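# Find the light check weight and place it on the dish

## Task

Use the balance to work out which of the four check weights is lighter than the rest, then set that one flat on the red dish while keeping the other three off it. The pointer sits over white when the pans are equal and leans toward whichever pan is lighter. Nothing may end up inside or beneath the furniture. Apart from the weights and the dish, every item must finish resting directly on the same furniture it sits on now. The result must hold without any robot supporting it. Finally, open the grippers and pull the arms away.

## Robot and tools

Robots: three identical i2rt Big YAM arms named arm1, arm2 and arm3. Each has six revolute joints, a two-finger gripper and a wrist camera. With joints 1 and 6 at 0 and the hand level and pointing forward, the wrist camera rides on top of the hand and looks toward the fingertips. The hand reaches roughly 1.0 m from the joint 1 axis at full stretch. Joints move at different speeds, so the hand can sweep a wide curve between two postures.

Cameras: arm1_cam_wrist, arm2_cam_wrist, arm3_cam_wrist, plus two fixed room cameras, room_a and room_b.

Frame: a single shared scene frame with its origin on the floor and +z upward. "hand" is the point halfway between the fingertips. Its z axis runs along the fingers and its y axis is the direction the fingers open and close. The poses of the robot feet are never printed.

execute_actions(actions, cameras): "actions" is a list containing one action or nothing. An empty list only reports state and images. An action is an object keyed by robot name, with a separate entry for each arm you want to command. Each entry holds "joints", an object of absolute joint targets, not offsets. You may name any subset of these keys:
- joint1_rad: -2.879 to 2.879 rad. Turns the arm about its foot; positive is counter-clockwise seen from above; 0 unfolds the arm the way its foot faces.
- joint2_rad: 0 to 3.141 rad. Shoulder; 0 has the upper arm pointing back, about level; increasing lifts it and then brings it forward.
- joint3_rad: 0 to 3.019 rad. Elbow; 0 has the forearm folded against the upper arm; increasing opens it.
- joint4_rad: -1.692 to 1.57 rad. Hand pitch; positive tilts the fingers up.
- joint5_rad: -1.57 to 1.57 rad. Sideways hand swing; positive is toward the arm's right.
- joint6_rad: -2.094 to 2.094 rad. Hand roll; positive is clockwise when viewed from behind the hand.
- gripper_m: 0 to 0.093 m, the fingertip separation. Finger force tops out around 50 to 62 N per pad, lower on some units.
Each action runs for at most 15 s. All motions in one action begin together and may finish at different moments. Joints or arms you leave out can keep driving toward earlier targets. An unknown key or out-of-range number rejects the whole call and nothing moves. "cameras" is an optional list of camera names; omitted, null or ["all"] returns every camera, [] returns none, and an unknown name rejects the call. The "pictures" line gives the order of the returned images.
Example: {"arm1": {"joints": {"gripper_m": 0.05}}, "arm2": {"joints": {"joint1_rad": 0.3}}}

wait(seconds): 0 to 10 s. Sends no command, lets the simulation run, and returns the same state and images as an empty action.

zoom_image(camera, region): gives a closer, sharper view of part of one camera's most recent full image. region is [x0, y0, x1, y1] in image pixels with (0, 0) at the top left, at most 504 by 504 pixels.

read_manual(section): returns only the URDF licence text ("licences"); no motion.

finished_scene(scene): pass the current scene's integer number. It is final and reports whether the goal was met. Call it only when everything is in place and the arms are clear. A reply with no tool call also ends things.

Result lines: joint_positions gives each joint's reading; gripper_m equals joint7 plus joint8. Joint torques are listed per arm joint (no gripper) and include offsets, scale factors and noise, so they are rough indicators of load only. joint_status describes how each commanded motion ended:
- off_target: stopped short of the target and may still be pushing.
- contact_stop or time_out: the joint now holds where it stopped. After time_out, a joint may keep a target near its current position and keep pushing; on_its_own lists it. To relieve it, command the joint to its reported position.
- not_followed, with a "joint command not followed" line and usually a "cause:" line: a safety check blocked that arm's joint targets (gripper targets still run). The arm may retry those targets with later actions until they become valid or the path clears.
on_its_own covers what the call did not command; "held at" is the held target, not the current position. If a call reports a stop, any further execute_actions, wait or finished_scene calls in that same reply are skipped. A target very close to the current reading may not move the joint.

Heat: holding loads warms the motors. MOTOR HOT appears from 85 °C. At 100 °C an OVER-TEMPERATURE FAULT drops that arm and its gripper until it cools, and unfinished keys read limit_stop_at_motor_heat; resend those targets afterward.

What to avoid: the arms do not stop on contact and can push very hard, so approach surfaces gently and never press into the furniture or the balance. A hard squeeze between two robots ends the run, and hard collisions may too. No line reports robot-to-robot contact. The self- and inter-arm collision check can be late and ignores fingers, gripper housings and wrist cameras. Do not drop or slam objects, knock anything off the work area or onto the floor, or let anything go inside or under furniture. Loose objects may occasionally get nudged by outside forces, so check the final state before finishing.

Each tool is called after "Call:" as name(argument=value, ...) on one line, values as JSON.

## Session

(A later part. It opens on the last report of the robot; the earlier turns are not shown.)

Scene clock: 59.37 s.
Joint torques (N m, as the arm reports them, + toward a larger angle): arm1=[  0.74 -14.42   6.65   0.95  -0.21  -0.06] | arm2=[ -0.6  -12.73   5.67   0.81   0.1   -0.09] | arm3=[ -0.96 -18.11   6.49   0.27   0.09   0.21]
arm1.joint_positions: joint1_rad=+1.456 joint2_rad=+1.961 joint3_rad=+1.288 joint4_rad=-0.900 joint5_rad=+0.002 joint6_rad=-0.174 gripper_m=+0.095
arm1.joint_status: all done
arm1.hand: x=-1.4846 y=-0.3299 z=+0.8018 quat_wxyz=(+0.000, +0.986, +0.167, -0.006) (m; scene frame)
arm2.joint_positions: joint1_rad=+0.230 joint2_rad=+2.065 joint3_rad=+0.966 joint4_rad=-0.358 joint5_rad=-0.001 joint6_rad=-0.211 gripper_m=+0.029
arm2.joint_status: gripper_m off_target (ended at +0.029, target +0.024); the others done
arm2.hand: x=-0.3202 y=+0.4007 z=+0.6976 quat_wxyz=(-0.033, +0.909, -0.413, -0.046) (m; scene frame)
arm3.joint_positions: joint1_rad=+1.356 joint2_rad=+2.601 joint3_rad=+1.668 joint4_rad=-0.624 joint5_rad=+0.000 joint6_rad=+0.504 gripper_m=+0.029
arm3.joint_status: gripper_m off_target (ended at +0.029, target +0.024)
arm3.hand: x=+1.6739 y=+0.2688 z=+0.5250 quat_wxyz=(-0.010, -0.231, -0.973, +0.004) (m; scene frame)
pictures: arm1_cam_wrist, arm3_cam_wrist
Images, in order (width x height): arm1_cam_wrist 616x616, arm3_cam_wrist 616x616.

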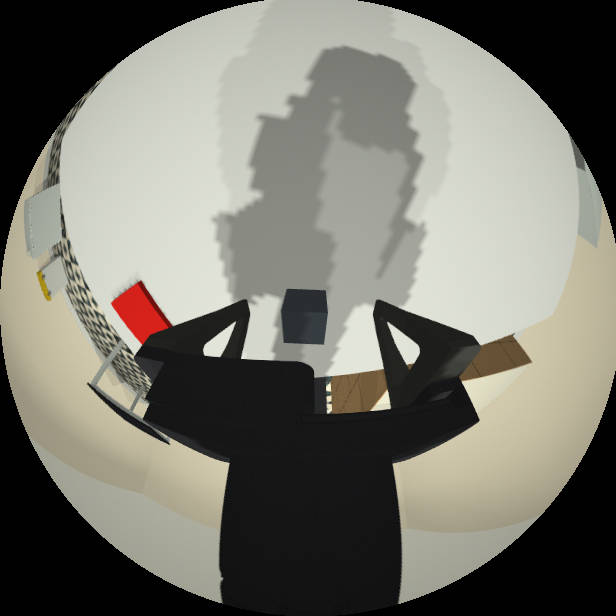

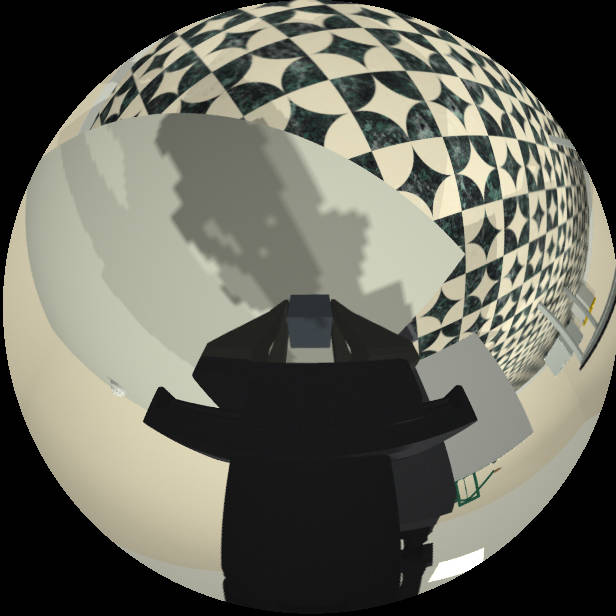

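Call:
execute_actions(actions=[{"arm1":{"joints":{"gripper_m":0.024}},"arm2":{"joints":{"joint1_rad":-1.487,"joint2_rad":1.85,"joint3_rad":1.88,"joint4_rad":-1.575,"joint6_rad":-1.49,"gripper_m":0.024}},"arm3":{"joints":{"joint1_rad":-1.115,"joint2_rad":2.0,"joint3_rad":2.13,"joint4_rad":-1.67,"joint6_rad":-1.14,"gripper_m":0.024}}}], cameras=["arm2_cam_wrist","arm3_cam_wrist","room_a","room_b"])

Scene clock: 65.30 s.
Joint torques (N m, as the arm reports them, + toward a larger angle): arm1=[  1.03 -14.93   6.69   0.97  -0.13  -0.03] | arm2=[  0.47 -17.12  13.31  -0.28  -0.07  -0.1 ] | arm3=[ -1.13 -21.67   8.57  -0.32  -0.04  -0.13]
arm1.joint_positions: joint1_rad=+1.456 joint2_rad=+1.961 joint3_rad=+1.288 joint4_rad=-0.900 joint5_rad=+0.001 joint6_rad=-0.175 gripper_m=+0.030
arm1.joint_status: gripper_m off_target (ended at +0.030, target +0.024)
arm1.hand: x=-1.4846 y=-0.3303 z=+0.8018 quat_wxyz=(+0.001, +0.986, +0.167, -0.006) (m; scene frame)
arm2.joint_positions: joint1_rad=-1.493 joint2_rad=+1.868 joint3_rad=+1.820 joint4_rad=-1.567 joint5_rad=+0.002 joint6_rad=-1.481 gripper_m=+0.029
arm2.joint_status: gripper_m off_target (ended at +0.029, target +0.024); the others done
arm2.hand: x=+0.4375 y=+0.1924 z=+1.0589 quat_wxyz=(+0.019, +0.794, -0.607, -0.011) (m; scene frame)
arm3.joint_positions: joint1_rad=-1.114 joint2_rad=+2.030 joint3_rad=+2.124 joint4_rad=-1.660 joint5_rad=+0.000 joint6_rad=-1.123 gripper_m=+0.029
arm3.joint_status: gripper_m off_target (ended at +0.029, target +0.024); the others done
arm3.hand: x=+0.5801 y=-0.1582 z=+1.0423 quat_wxyz=(-0.004, -0.609, -0.793, +0.007) (m; scene frame)
pictures: arm2_cam_wrist, arm3_cam_wrist, room_a, room_b
Images, in order (width x height): arm2_cam_wrist 616x616, arm3_cam_wrist 616x616, room_a 504x504, room_b 504x504.

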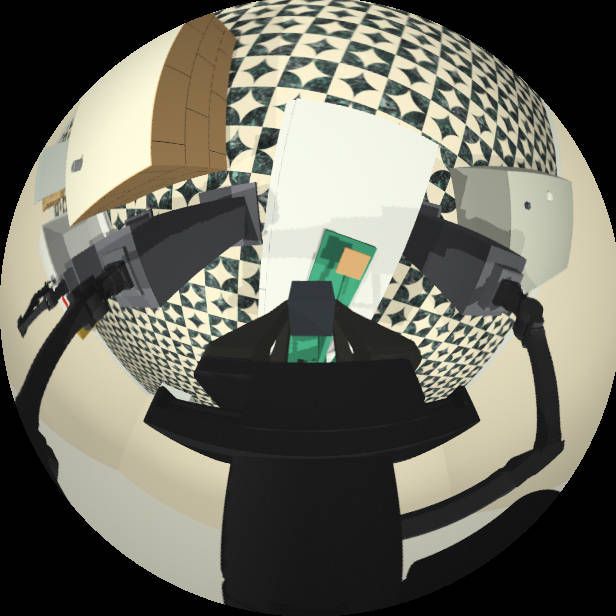

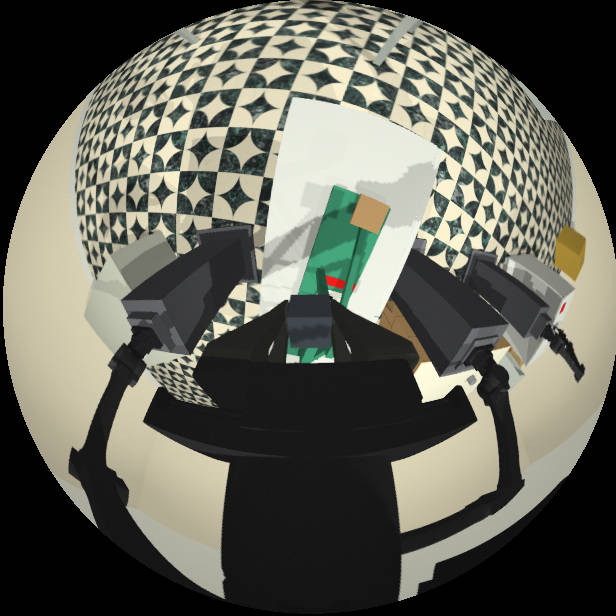

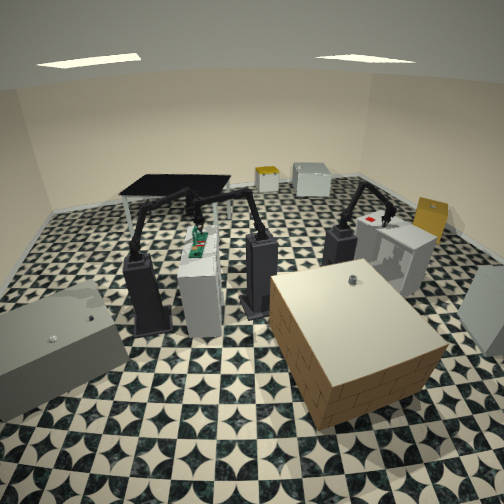

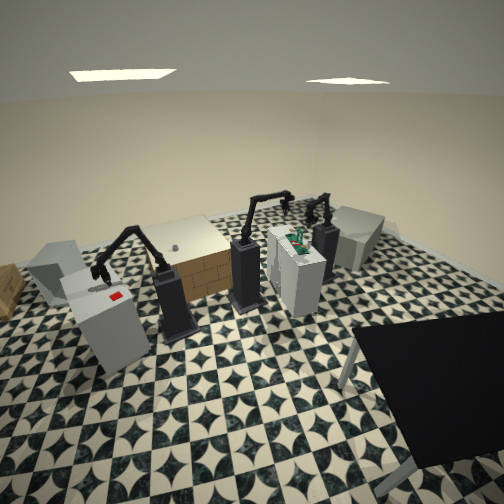

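Call:
zoom_image(camera="arm2_cam_wrist", region=[240, 190, 420, 370])

Call:
zoom_image(camera="arm3_cam_wrist", region=[240, 160, 440, 370])

Call:
zoom_image(camera="room_a", region=[140, 170, 280, 290])

Region (240, 190, 420, 370) of arm2_cam_wrist's 616x616 image, scaled by 2.800, with more detail than that image has.

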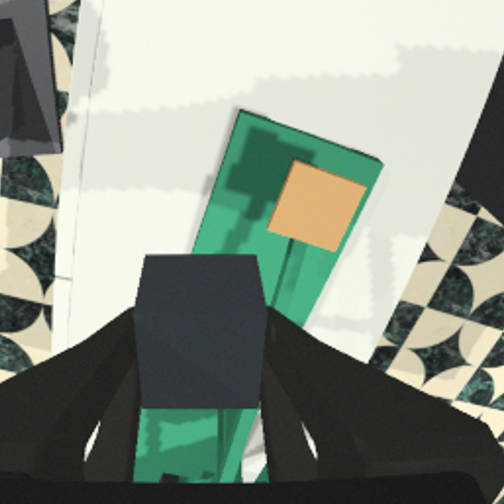

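Region (240, 160, 440, 370) of arm3_cam_wrist's 616x616 image, scaled by 2.400, with more detail than that image has; it fills the left 480 columns of this view, and the rest is white.

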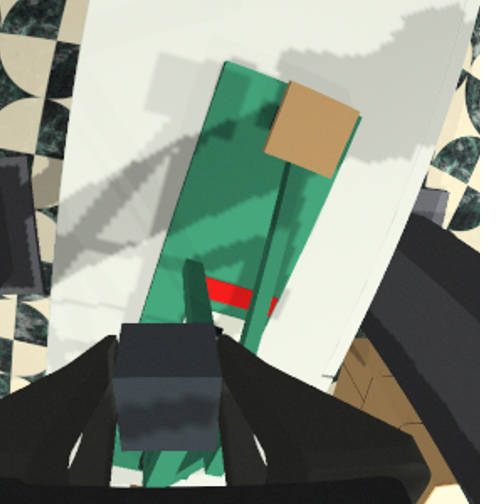

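Region (140, 170, 280, 290) of room_a's 504x504 image, scaled by 3.600, with more detail than that image has; it fills the top 432 rows of this view, and the rest is white.

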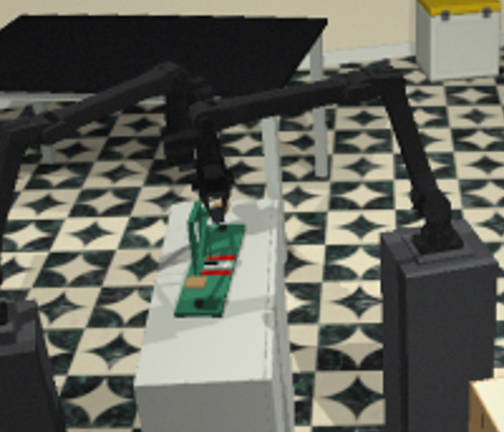

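Call:
execute_actions(actions=[{"arm2":{"joints":{"joint1_rad":-1.565,"joint2_rad":2.06,"joint4_rad":-1.32,"joint6_rad":-1.27}},"arm3":{"joints":{"joint1_rad":-1.092,"joint2_rad":2.22,"joint3_rad":2.48,"joint4_rad":-1.54,"joint6_rad":-0.81}}}], cameras=["arm2_cam_wrist","arm3_cam_wrist"])

Scene clock: 77.93 s.
Joint torques (N m, as the arm reports them, + toward a larger angle): arm1=[  1.07 -14.71   6.8    0.99  -0.15  -0.04] | arm2=[  0.98 -18.75  12.13   0.57   0.01   0.09] | arm3=[ -0.09 -23.39  12.7    0.95  -0.04   0.21]
arm1.joint_positions: joint1_rad=+1.456 joint2_rad=+1.961 joint3_rad=+1.288 joint4_rad=-0.900 joint5_rad=+0.001 joint6_rad=-0.175 gripper_m=+0.030
arm1.joint_status: not commanded
arm1.hand: x=-1.4846 y=-0.3303 z=+0.8018 quat_wxyz=(+0.001, +0.986, +0.167, -0.006) (m; scene frame)
arm2.joint_positions: joint1_rad=-1.572 joint2_rad=+2.087 joint3_rad=+1.836 joint4_rad=-1.328 joint5_rad=+0.000 joint6_rad=-1.279 gripper_m=+0.029
arm2.joint_status: all done
arm2.hand: x=+0.5161 y=+0.1682 z=+0.9354 quat_wxyz=(+0.004, +0.701, -0.713, -0.002) (m; scene frame)
arm3.joint_positions: joint1_rad=-1.101 joint2_rad=+2.223 joint3_rad=+2.416 joint4_rad=-1.548 joint5_rad=+0.000 joint6_rad=-0.827 gripper_m=+0.029
arm3.joint_status: all done
arm3.hand: x=+0.5097 y=-0.2311 z=+1.0363 quat_wxyz=(+0.000, -0.711, -0.694, +0.111) (m; scene frame)
pictures: arm2_cam_wrist, arm3_cam_wrist
Images, in order (width x height): arm2_cam_wrist 616x616, arm3_cam_wrist 616x616.

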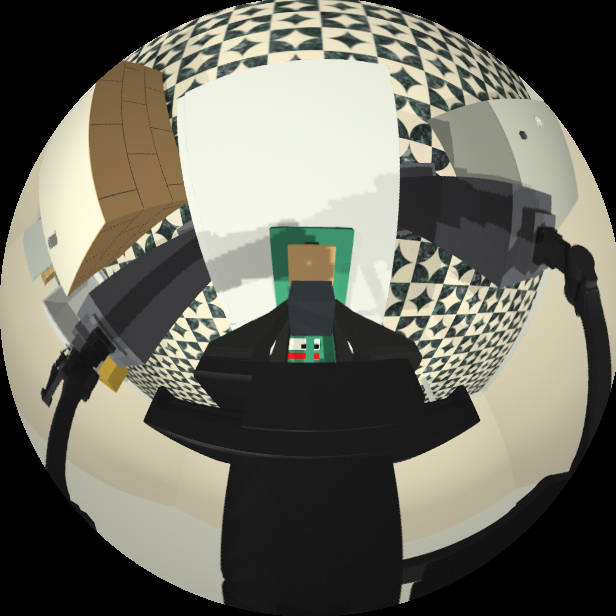

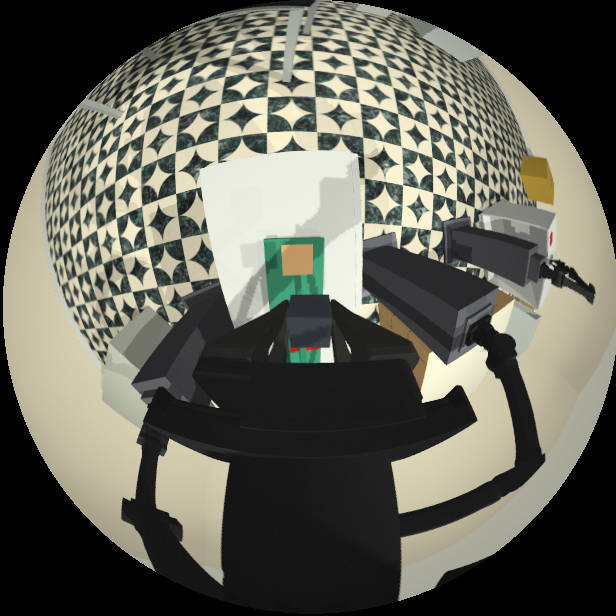

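Call:
zoom_image(camera="arm2_cam_wrist", region=[250, 210, 380, 370])

Call:
zoom_image(camera="arm3_cam_wrist", region=[250, 210, 380, 370])

Region (250, 210, 380, 370) of arm2_cam_wrist's 616x616 image, scaled by 3.150, with more detail than that image has; it fills the left 410 columns of this view, and the rest is white.

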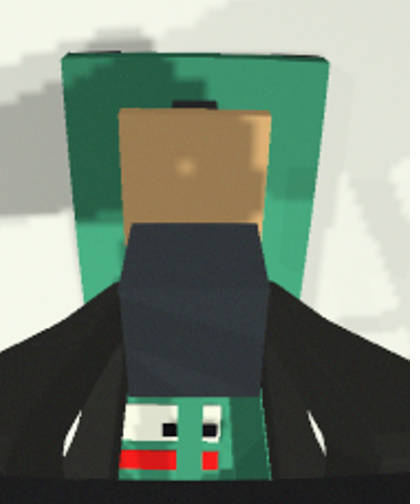

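Region (250, 210, 380, 370) of arm3_cam_wrist's 616x616 image, scaled by 3.150, with more detail than that image has; it fills the left 410 columns of this view, and the rest is white.

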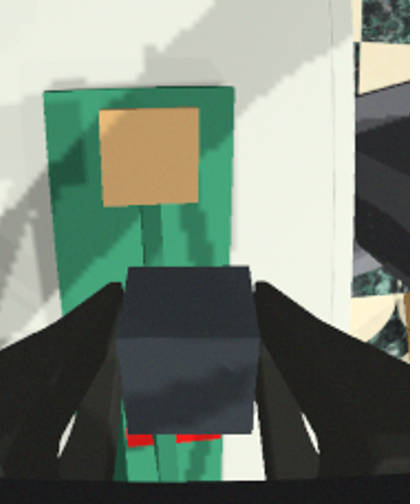

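Call:
execute_actions(actions=[{"arm2":{"joints":{"joint2_rad":2.085,"joint3_rad":1.787,"joint4_rad":-1.232}},"arm3":{"joints":{"joint1_rad":-1.085,"joint2_rad":2.42,"joint4_rad":-1.487}}}], cameras=["arm2_cam_wrist","arm3_cam_wrist","room_a"])

Scene clock: 85.10 s.
Joint torques (N m, as the arm reports them, + toward a larger angle): arm1=[  1.01 -15.2    6.74   0.98  -0.14  -0.07] | arm2=[  0.6  -19.42   8.7    0.64   0.01   0.1 ] | arm3=[  0.26 -25.99  10.87   0.65  -0.04   0.22]
arm1.joint_positions: joint1_rad=+1.456 joint2_rad=+1.961 joint3_rad=+1.288 joint4_rad=-0.900 joint5_rad=+0.001 joint6_rad=-0.175 gripper_m=+0.030
arm1.joint_status: not commanded
arm1.hand: x=-1.4846 y=-0.3303 z=+0.8018 quat_wxyz=(+0.001, +0.986, +0.167, -0.006) (m; scene frame)
arm2.joint_positions: joint1_rad=-1.572 joint2_rad=+2.101 joint3_rad=+1.781 joint4_rad=-1.241 joint5_rad=+0.000 joint6_rad=-1.278 gripper_m=+0.029
arm2.joint_status: all done
arm2.hand: x=+0.5170 y=+0.1685 z=+0.9066 quat_wxyz=(-0.004, +0.701, -0.713, +0.002) (m; scene frame)
arm3.joint_positions: joint1_rad=-1.097 joint2_rad=+2.446 joint3_rad=+2.442 joint4_rad=-1.497 joint5_rad=+0.000 joint6_rad=-0.826 gripper_m=+0.029
arm3.joint_status: all done
arm3.hand: x=+0.4956 y=-0.2500 z=+0.8872 quat_wxyz=(-0.004, -0.713, -0.700, +0.038) (m; scene frame)
pictures: arm2_cam_wrist, arm3_cam_wrist, room_a
Images, in order (width x height): arm2_cam_wrist 616x616, arm3_cam_wrist 616x616, room_a 504x504.

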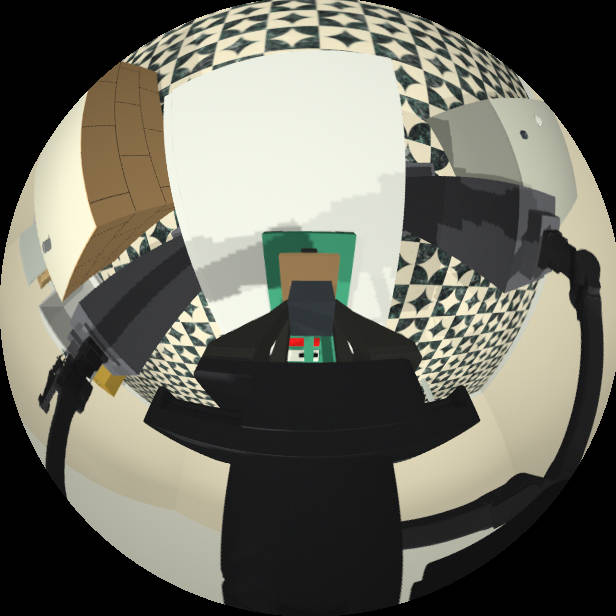

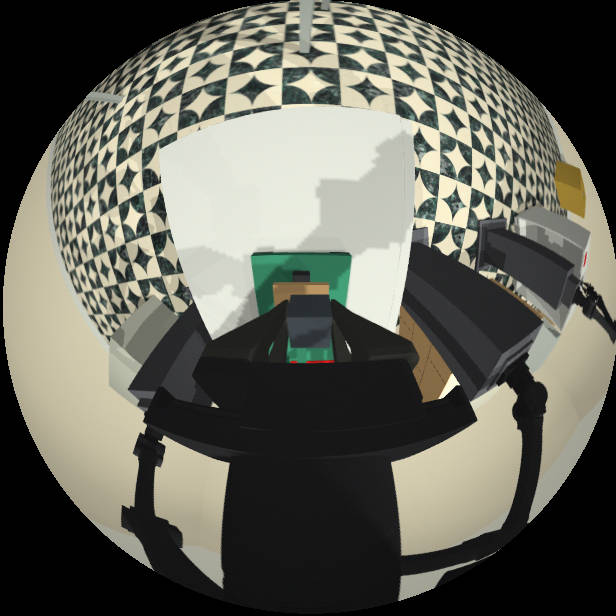

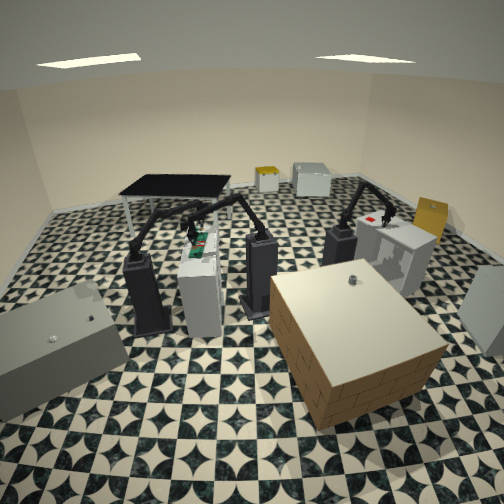

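Call:
zoom_image(camera="arm3_cam_wrist", region=[240, 230, 380, 370])

Call:
zoom_image(camera="arm2_cam_wrist", region=[240, 220, 380, 370])

Region (240, 230, 380, 370) of arm3_cam_wrist's 616x616 image, scaled by 3.600, with more detail than that image has.

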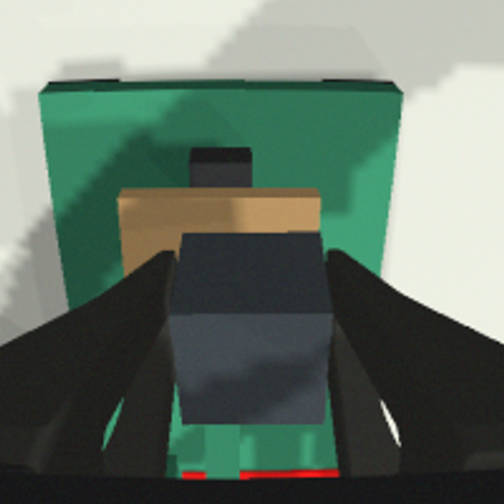

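Region (240, 220, 380, 370) of arm2_cam_wrist's 616x616 image, scaled by 3.360, with more detail than that image has; it fills the left 470 columns of this view, and the rest is white.

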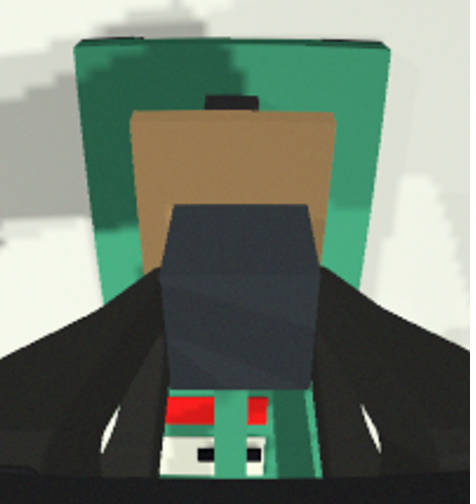

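Call:
execute_actions(actions=[], cameras=["arm2_cam_wrist","arm3_cam_wrist","room_b"])

Call:
zoom_image(camera="arm3_cam_wrist", region=[240, 230, 380, 370])

Call:
zoom_image(camera="arm2_cam_wrist", region=[240, 220, 380, 370])

Call:
zoom_image(camera="room_b", region=[240, 190, 360, 290])

Scene clock: 87.60 s.
Joint torques (N m, as the arm reports them, + toward a larger angle): arm1=[  0.52 -14.68   6.83   0.9   -0.13  -0.06] | arm2=[  0.64 -18.29   8.65   0.7    0.02   0.1 ] | arm3=[ -0.42 -26.66  10.86   0.62  -0.05   0.21]
arm1.joint_positions: joint1_rad=+1.456 joint2_rad=+1.961 joint3_rad=+1.288 joint4_rad=-0.900 joint5_rad=+0.001 joint6_rad=-0.175 gripper_m=+0.030
arm1.joint_status: not commanded
arm1.hand: x=-1.4846 y=-0.3303 z=+0.8018 quat_wxyz=(+0.001, +0.986, +0.167, -0.006) (m; scene frame)
arm2.joint_positions: joint1_rad=-1.572 joint2_rad=+2.101 joint3_rad=+1.781 joint4_rad=-1.241 joint5_rad=+0.000 joint6_rad=-1.278 gripper_m=+0.029
arm2.joint_status: all done
arm2.hand: x=+0.5170 y=+0.1685 z=+0.9066 quat_wxyz=(-0.004, +0.701, -0.713, +0.002) (m; scene frame)
arm3.joint_positions: joint1_rad=-1.097 joint2_rad=+2.446 joint3_rad=+2.442 joint4_rad=-1.497 joint5_rad=+0.000 joint6_rad=-0.826 gripper_m=+0.029
arm3.joint_status: all done
arm3.hand: x=+0.4956 y=-0.2500 z=+0.8872 quat_wxyz=(-0.004, -0.713, -0.700, +0.038) (m; scene frame)
pictures: arm2_cam_wrist, arm3_cam_wrist, room_b
Images, in order (width x height): arm2_cam_wrist 616x616, arm3_cam_wrist 616x616, room_b 504x504.

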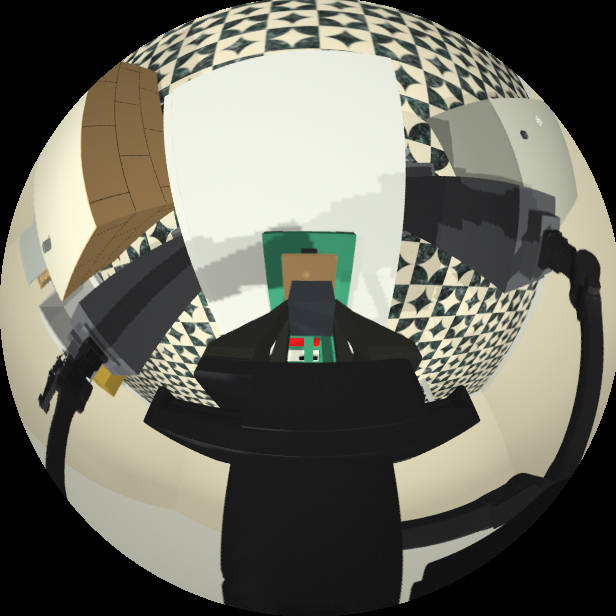

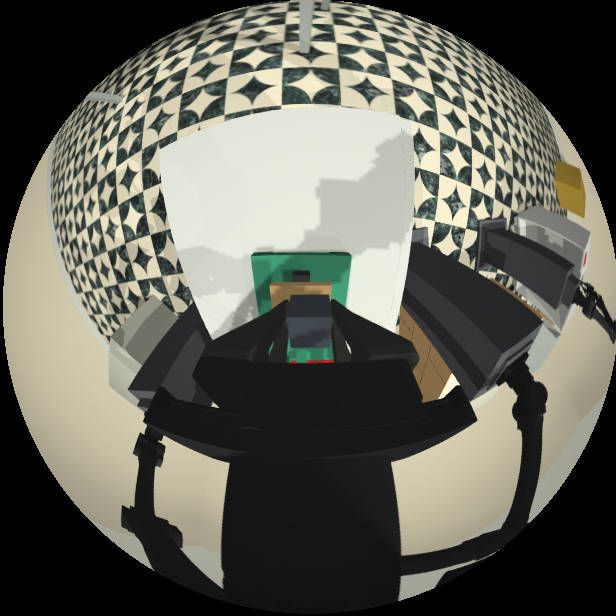

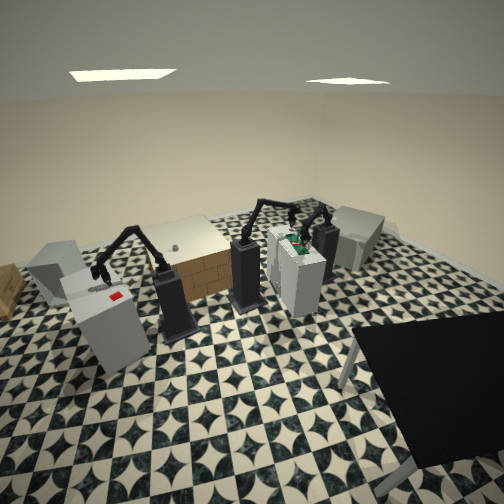

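Region (240, 230, 380, 370) of arm3_cam_wrist's 616x616 image, scaled by 3.600, with more detail than that image has.

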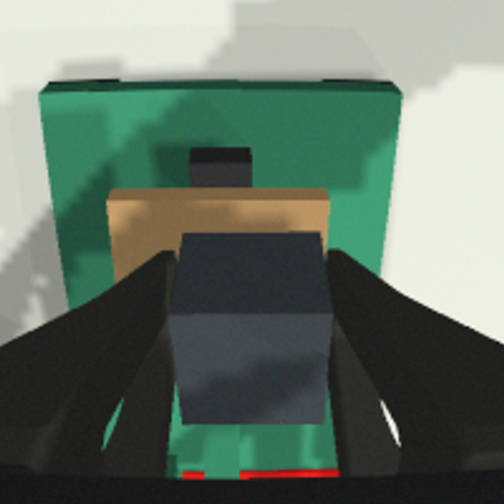

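Region (240, 220, 380, 370) of arm2_cam_wrist's 616x616 image, scaled by 3.360, with more detail than that image has; it fills the left 470 columns of this view, and the rest is white.

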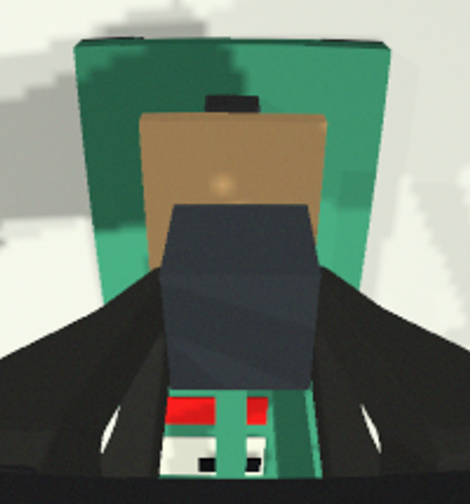

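Region (240, 190, 360, 290) of room_b's 504x504 image, scaled by 4.200, with more detail than that image has.

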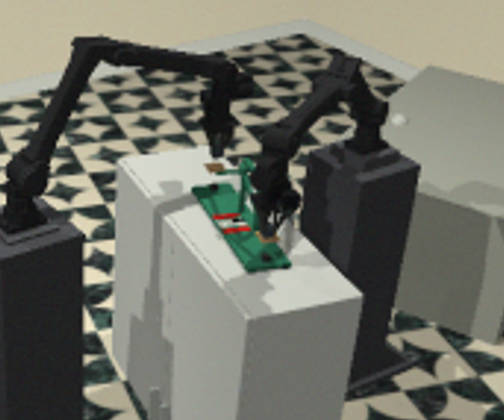

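Call:
execute_actions(actions=[{"arm2":{"joints":{"joint2_rad":2.113,"joint3_rad":1.76,"joint4_rad":-1.186}},"arm3":{"joints":{"joint3_rad":2.424}}}], cameras=["arm2_cam_wrist","arm3_cam_wrist"])

Call:
zoom_image(camera="arm3_cam_wrist", region=[240, 230, 380, 370])

Call:
zoom_image(camera="arm2_cam_wrist", region=[240, 220, 380, 370])

Scene clock: 91.53 s.
Joint torques (N m, as the arm reports them, + toward a larger angle): arm1=[  0.91 -14.61   6.76   0.93  -0.13  -0.06] | arm2=[  0.65 -18.27   8.36   0.66   0.     0.1 ] | arm3=[ -0.34 -25.82   7.89   0.58  -0.04   0.21]
arm1.joint_positions: joint1_rad=+1.456 joint2_rad=+1.961 joint3_rad=+1.288 joint4_rad=-0.900 joint5_rad=+0.001 joint6_rad=-0.175 gripper_m=+0.030
arm1.joint_status: not commanded
arm1.hand: x=-1.4846 y=-0.3303 z=+0.8018 quat_wxyz=(+0.001, +0.986, +0.167, -0.006) (m; scene frame)
arm2.joint_positions: joint1_rad=-1.572 joint2_rad=+2.128 joint3_rad=+1.755 joint4_rad=-1.196 joint5_rad=+0.000 joint6_rad=-1.278 gripper_m=+0.029
arm2.joint_status: all done
arm2.hand: x=+0.5162 y=+0.1683 z=+0.8809 quat_wxyz=(-0.001, +0.701, -0.713, +0.000) (m; scene frame)
arm3.joint_positions: joint1_rad=-1.097 joint2_rad=+2.446 joint3_rad=+2.430 joint4_rad=-1.497 joint5_rad=+0.000 joint6_rad=-0.826 gripper_m=+0.029
arm3.joint_status: all done
arm3.hand: x=+0.4978 y=-0.2481 z=+0.8825 quat_wxyz=(-0.004, -0.713, -0.700, +0.032) (m; scene frame)
pictures: arm2_cam_wrist, arm3_cam_wrist
Images, in order (width x height): arm2_cam_wrist 616x616, arm3_cam_wrist 616x616.

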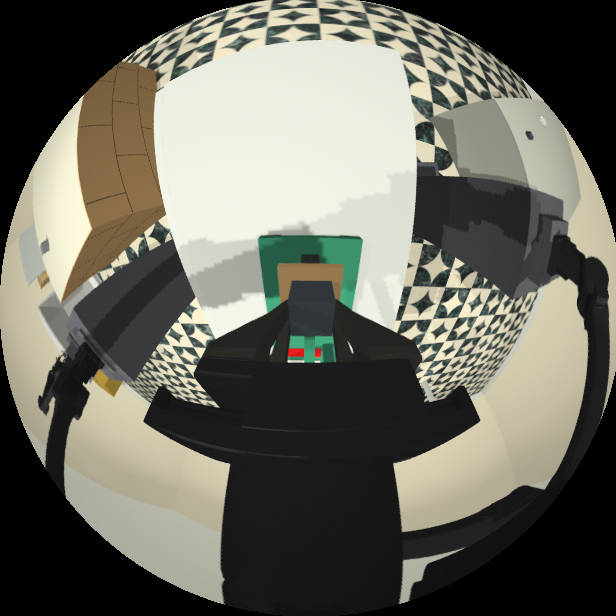

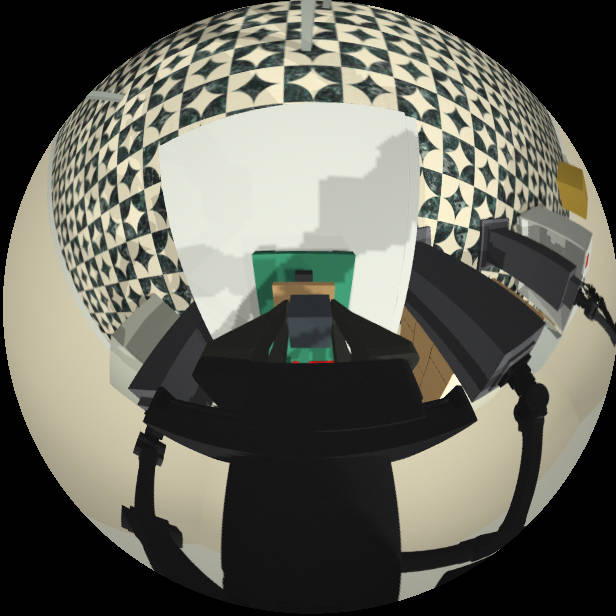

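Region (240, 230, 380, 370) of arm3_cam_wrist's 616x616 image, scaled by 3.600, with more detail than that image has.

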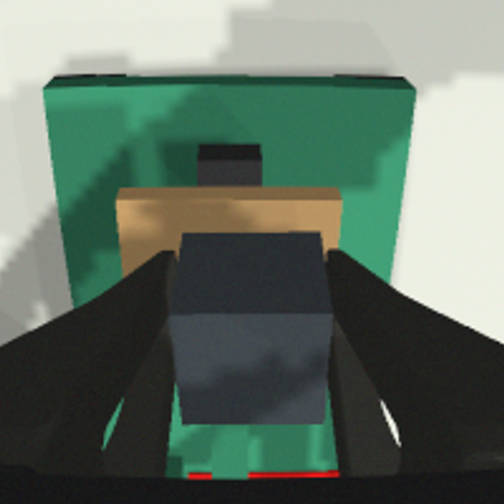

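Region (240, 220, 380, 370) of arm2_cam_wrist's 616x616 image, scaled by 3.360, with more detail than that image has; it fills the left 470 columns of this view, and the rest is white.

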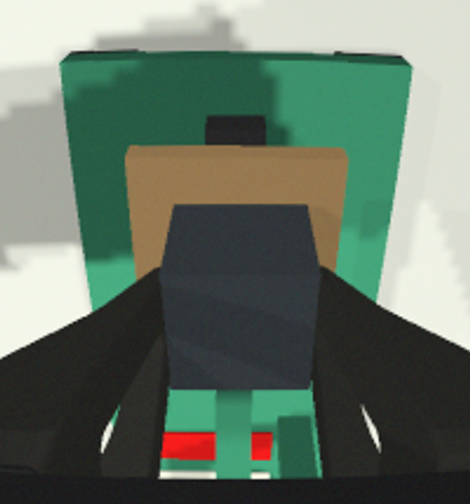

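Call:
execute_actions(actions=[{"arm2":{"joints":{"gripper_m":0.092}},"arm3":{"joints":{"gripper_m":0.092}}}], cameras=["arm2_cam_wrist","arm3_cam_wrist","room_a","room_b"])

Scene clock: 94.07 s.
Joint torques (N m, as the arm reports them, + toward a larger angle): arm1=[  0.93 -14.77   6.6    0.92  -0.15  -0.03] | arm2=[  0.43 -19.3    8.49   0.69   0.01   0.1 ] | arm3=[  0.05 -25.07   7.77   0.65  -0.03   0.2 ]
arm1.joint_positions: joint1_rad=+1.456 joint2_rad=+1.961 joint3_rad=+1.288 joint4_rad=-0.900 joint5_rad=+0.001 joint6_rad=-0.175 gripper_m=+0.030
arm1.joint_status: not commanded
arm1.hand: x=-1.4846 y=-0.3303 z=+0.8018 quat_wxyz=(+0.001, +0.986, +0.167, -0.006) (m; scene frame)
arm2.joint_positions: joint1_rad=-1.572 joint2_rad=+2.128 joint3_rad=+1.755 joint4_rad=-1.195 joint5_rad=+0.000 joint6_rad=-1.278 gripper_m=+0.092
arm2.joint_status: all done
arm2.hand: x=+0.5163 y=+0.1683 z=+0.8809 quat_wxyz=(-0.001, +0.701, -0.713, +0.000) (m; scene frame)
arm3.joint_positions: joint1_rad=-1.097 joint2_rad=+2.440 joint3_rad=+2.430 joint4_rad=-1.497 joint5_rad=+0.000 joint6_rad=-0.826 gripper_m=+0.092
arm3.joint_status: all done
arm3.hand: x=+0.4976 y=-0.2483 z=+0.8869 quat_wxyz=(-0.004, -0.713, -0.700, +0.035) (m; scene frame)
pictures: arm2_cam_wrist, arm3_cam_wrist, room_a, room_b
Images, in order (width x height): arm2_cam_wrist 616x616, arm3_cam_wrist 616x616, room_a 504x504, room_b 504x504.

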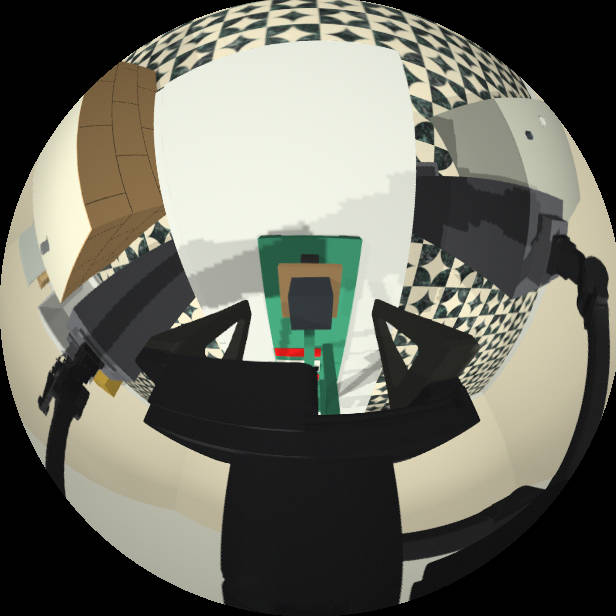

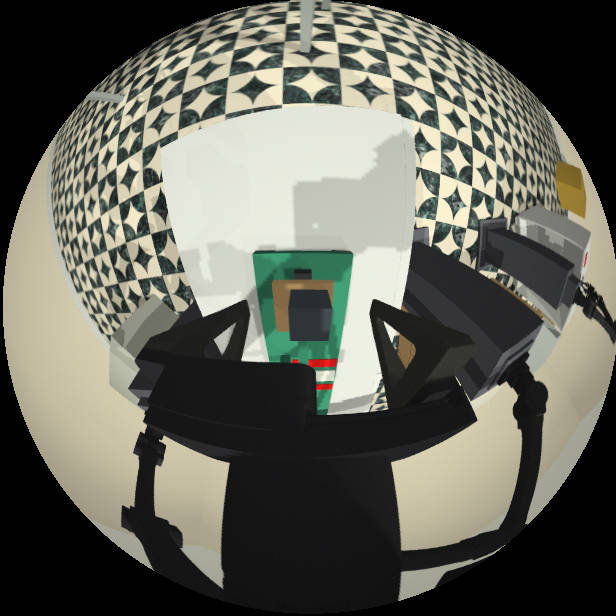

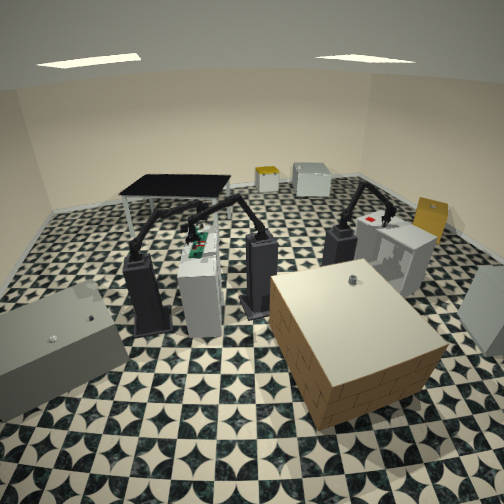

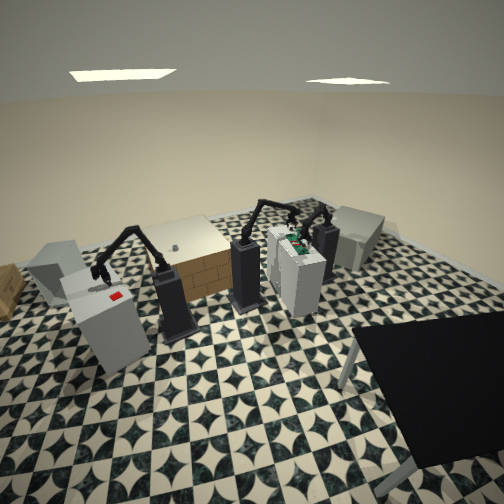

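Call:
execute_actions(actions=[], cameras=["arm2_cam_wrist","arm3_cam_wrist","room_b"])

Call:
zoom_image(camera="arm2_cam_wrist", region=[230, 220, 400, 420])

Call:
zoom_image(camera="arm3_cam_wrist", region=[230, 220, 400, 420])

Call:
zoom_image(camera="room_b", region=[260, 200, 350, 270])

Scene clock: 94.63 s.
Joint torques (N m, as the arm reports them, + toward a larger angle): arm1=[  0.68 -14.44   6.8    0.96  -0.13  -0.06] | arm2=[  0.56 -18.43   8.29   0.69   0.     0.11] | arm3=[ -0.07 -25.99   7.77   0.59  -0.03   0.19]
arm1.joint_positions: joint1_rad=+1.456 joint2_rad=+1.961 joint3_rad=+1.288 joint4_rad=-0.900 joint5_rad=+0.001 joint6_rad=-0.175 gripper_m=+0.030
arm1.joint_status: not commanded
arm1.hand: x=-1.4846 y=-0.3303 z=+0.8018 quat_wxyz=(+0.001, +0.986, +0.167, -0.006) (m; scene frame)
arm2.joint_positions: joint1_rad=-1.572 joint2_rad=+2.128 joint3_rad=+1.755 joint4_rad=-1.195 joint5_rad=+0.000 joint6_rad=-1.278 gripper_m=+0.092
arm2.joint_status: all done
arm2.hand: x=+0.5163 y=+0.1683 z=+0.8809 quat_wxyz=(-0.001, +0.701, -0.713, +0.000) (m; scene frame)
arm3.joint_positions: joint1_rad=-1.097 joint2_rad=+2.440 joint3_rad=+2.430 joint4_rad=-1.497 joint5_rad=+0.000 joint6_rad=-0.826 gripper_m=+0.092
arm3.joint_status: all done
arm3.hand: x=+0.4976 y=-0.2483 z=+0.8869 quat_wxyz=(-0.004, -0.713, -0.700, +0.035) (m; scene frame)
pictures: arm2_cam_wrist, arm3_cam_wrist, room_b
Images, in order (width x height): arm2_cam_wrist 616x616, arm3_cam_wrist 616x616, room_b 504x504.

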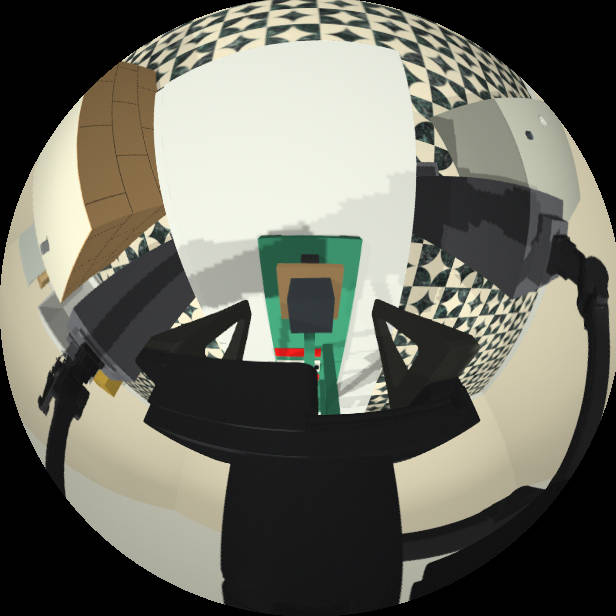

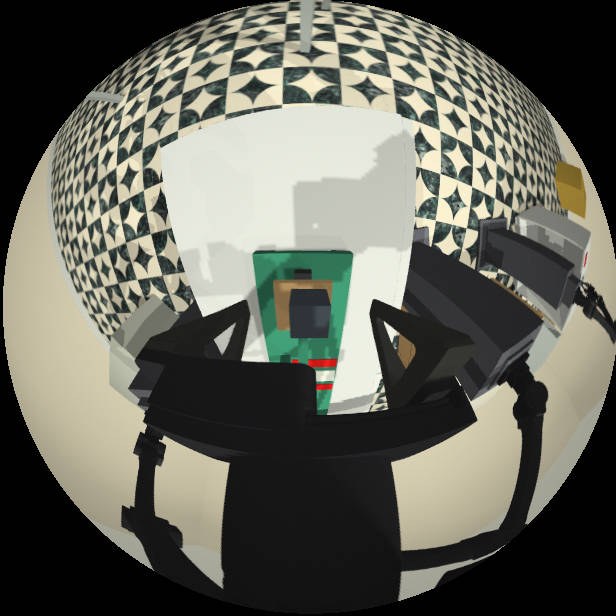

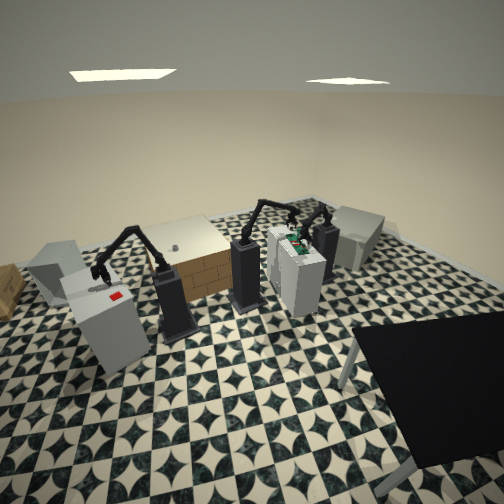

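Region (230, 220, 400, 420) of arm2_cam_wrist's 616x616 image, scaled by 2.520, with more detail than that image has; it fills the left 428 columns of this view, and the rest is white.

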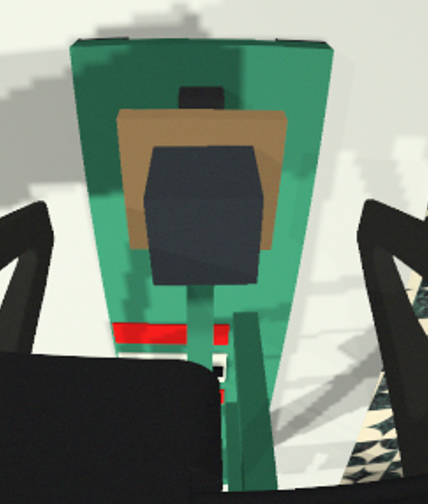

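Region (230, 220, 400, 420) of arm3_cam_wrist's 616x616 image, scaled by 2.520, with more detail than that image has; it fills the left 428 columns of this view, and the rest is white.

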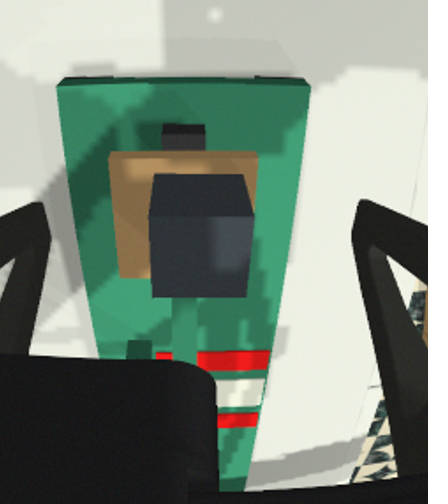

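Region (260, 200, 350, 270) of room_b's 504x504 image, scaled by 5.600, with more detail than that image has.

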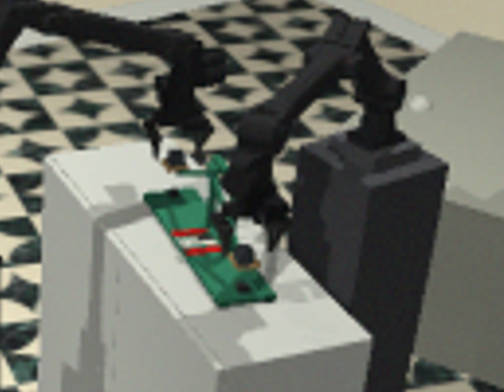

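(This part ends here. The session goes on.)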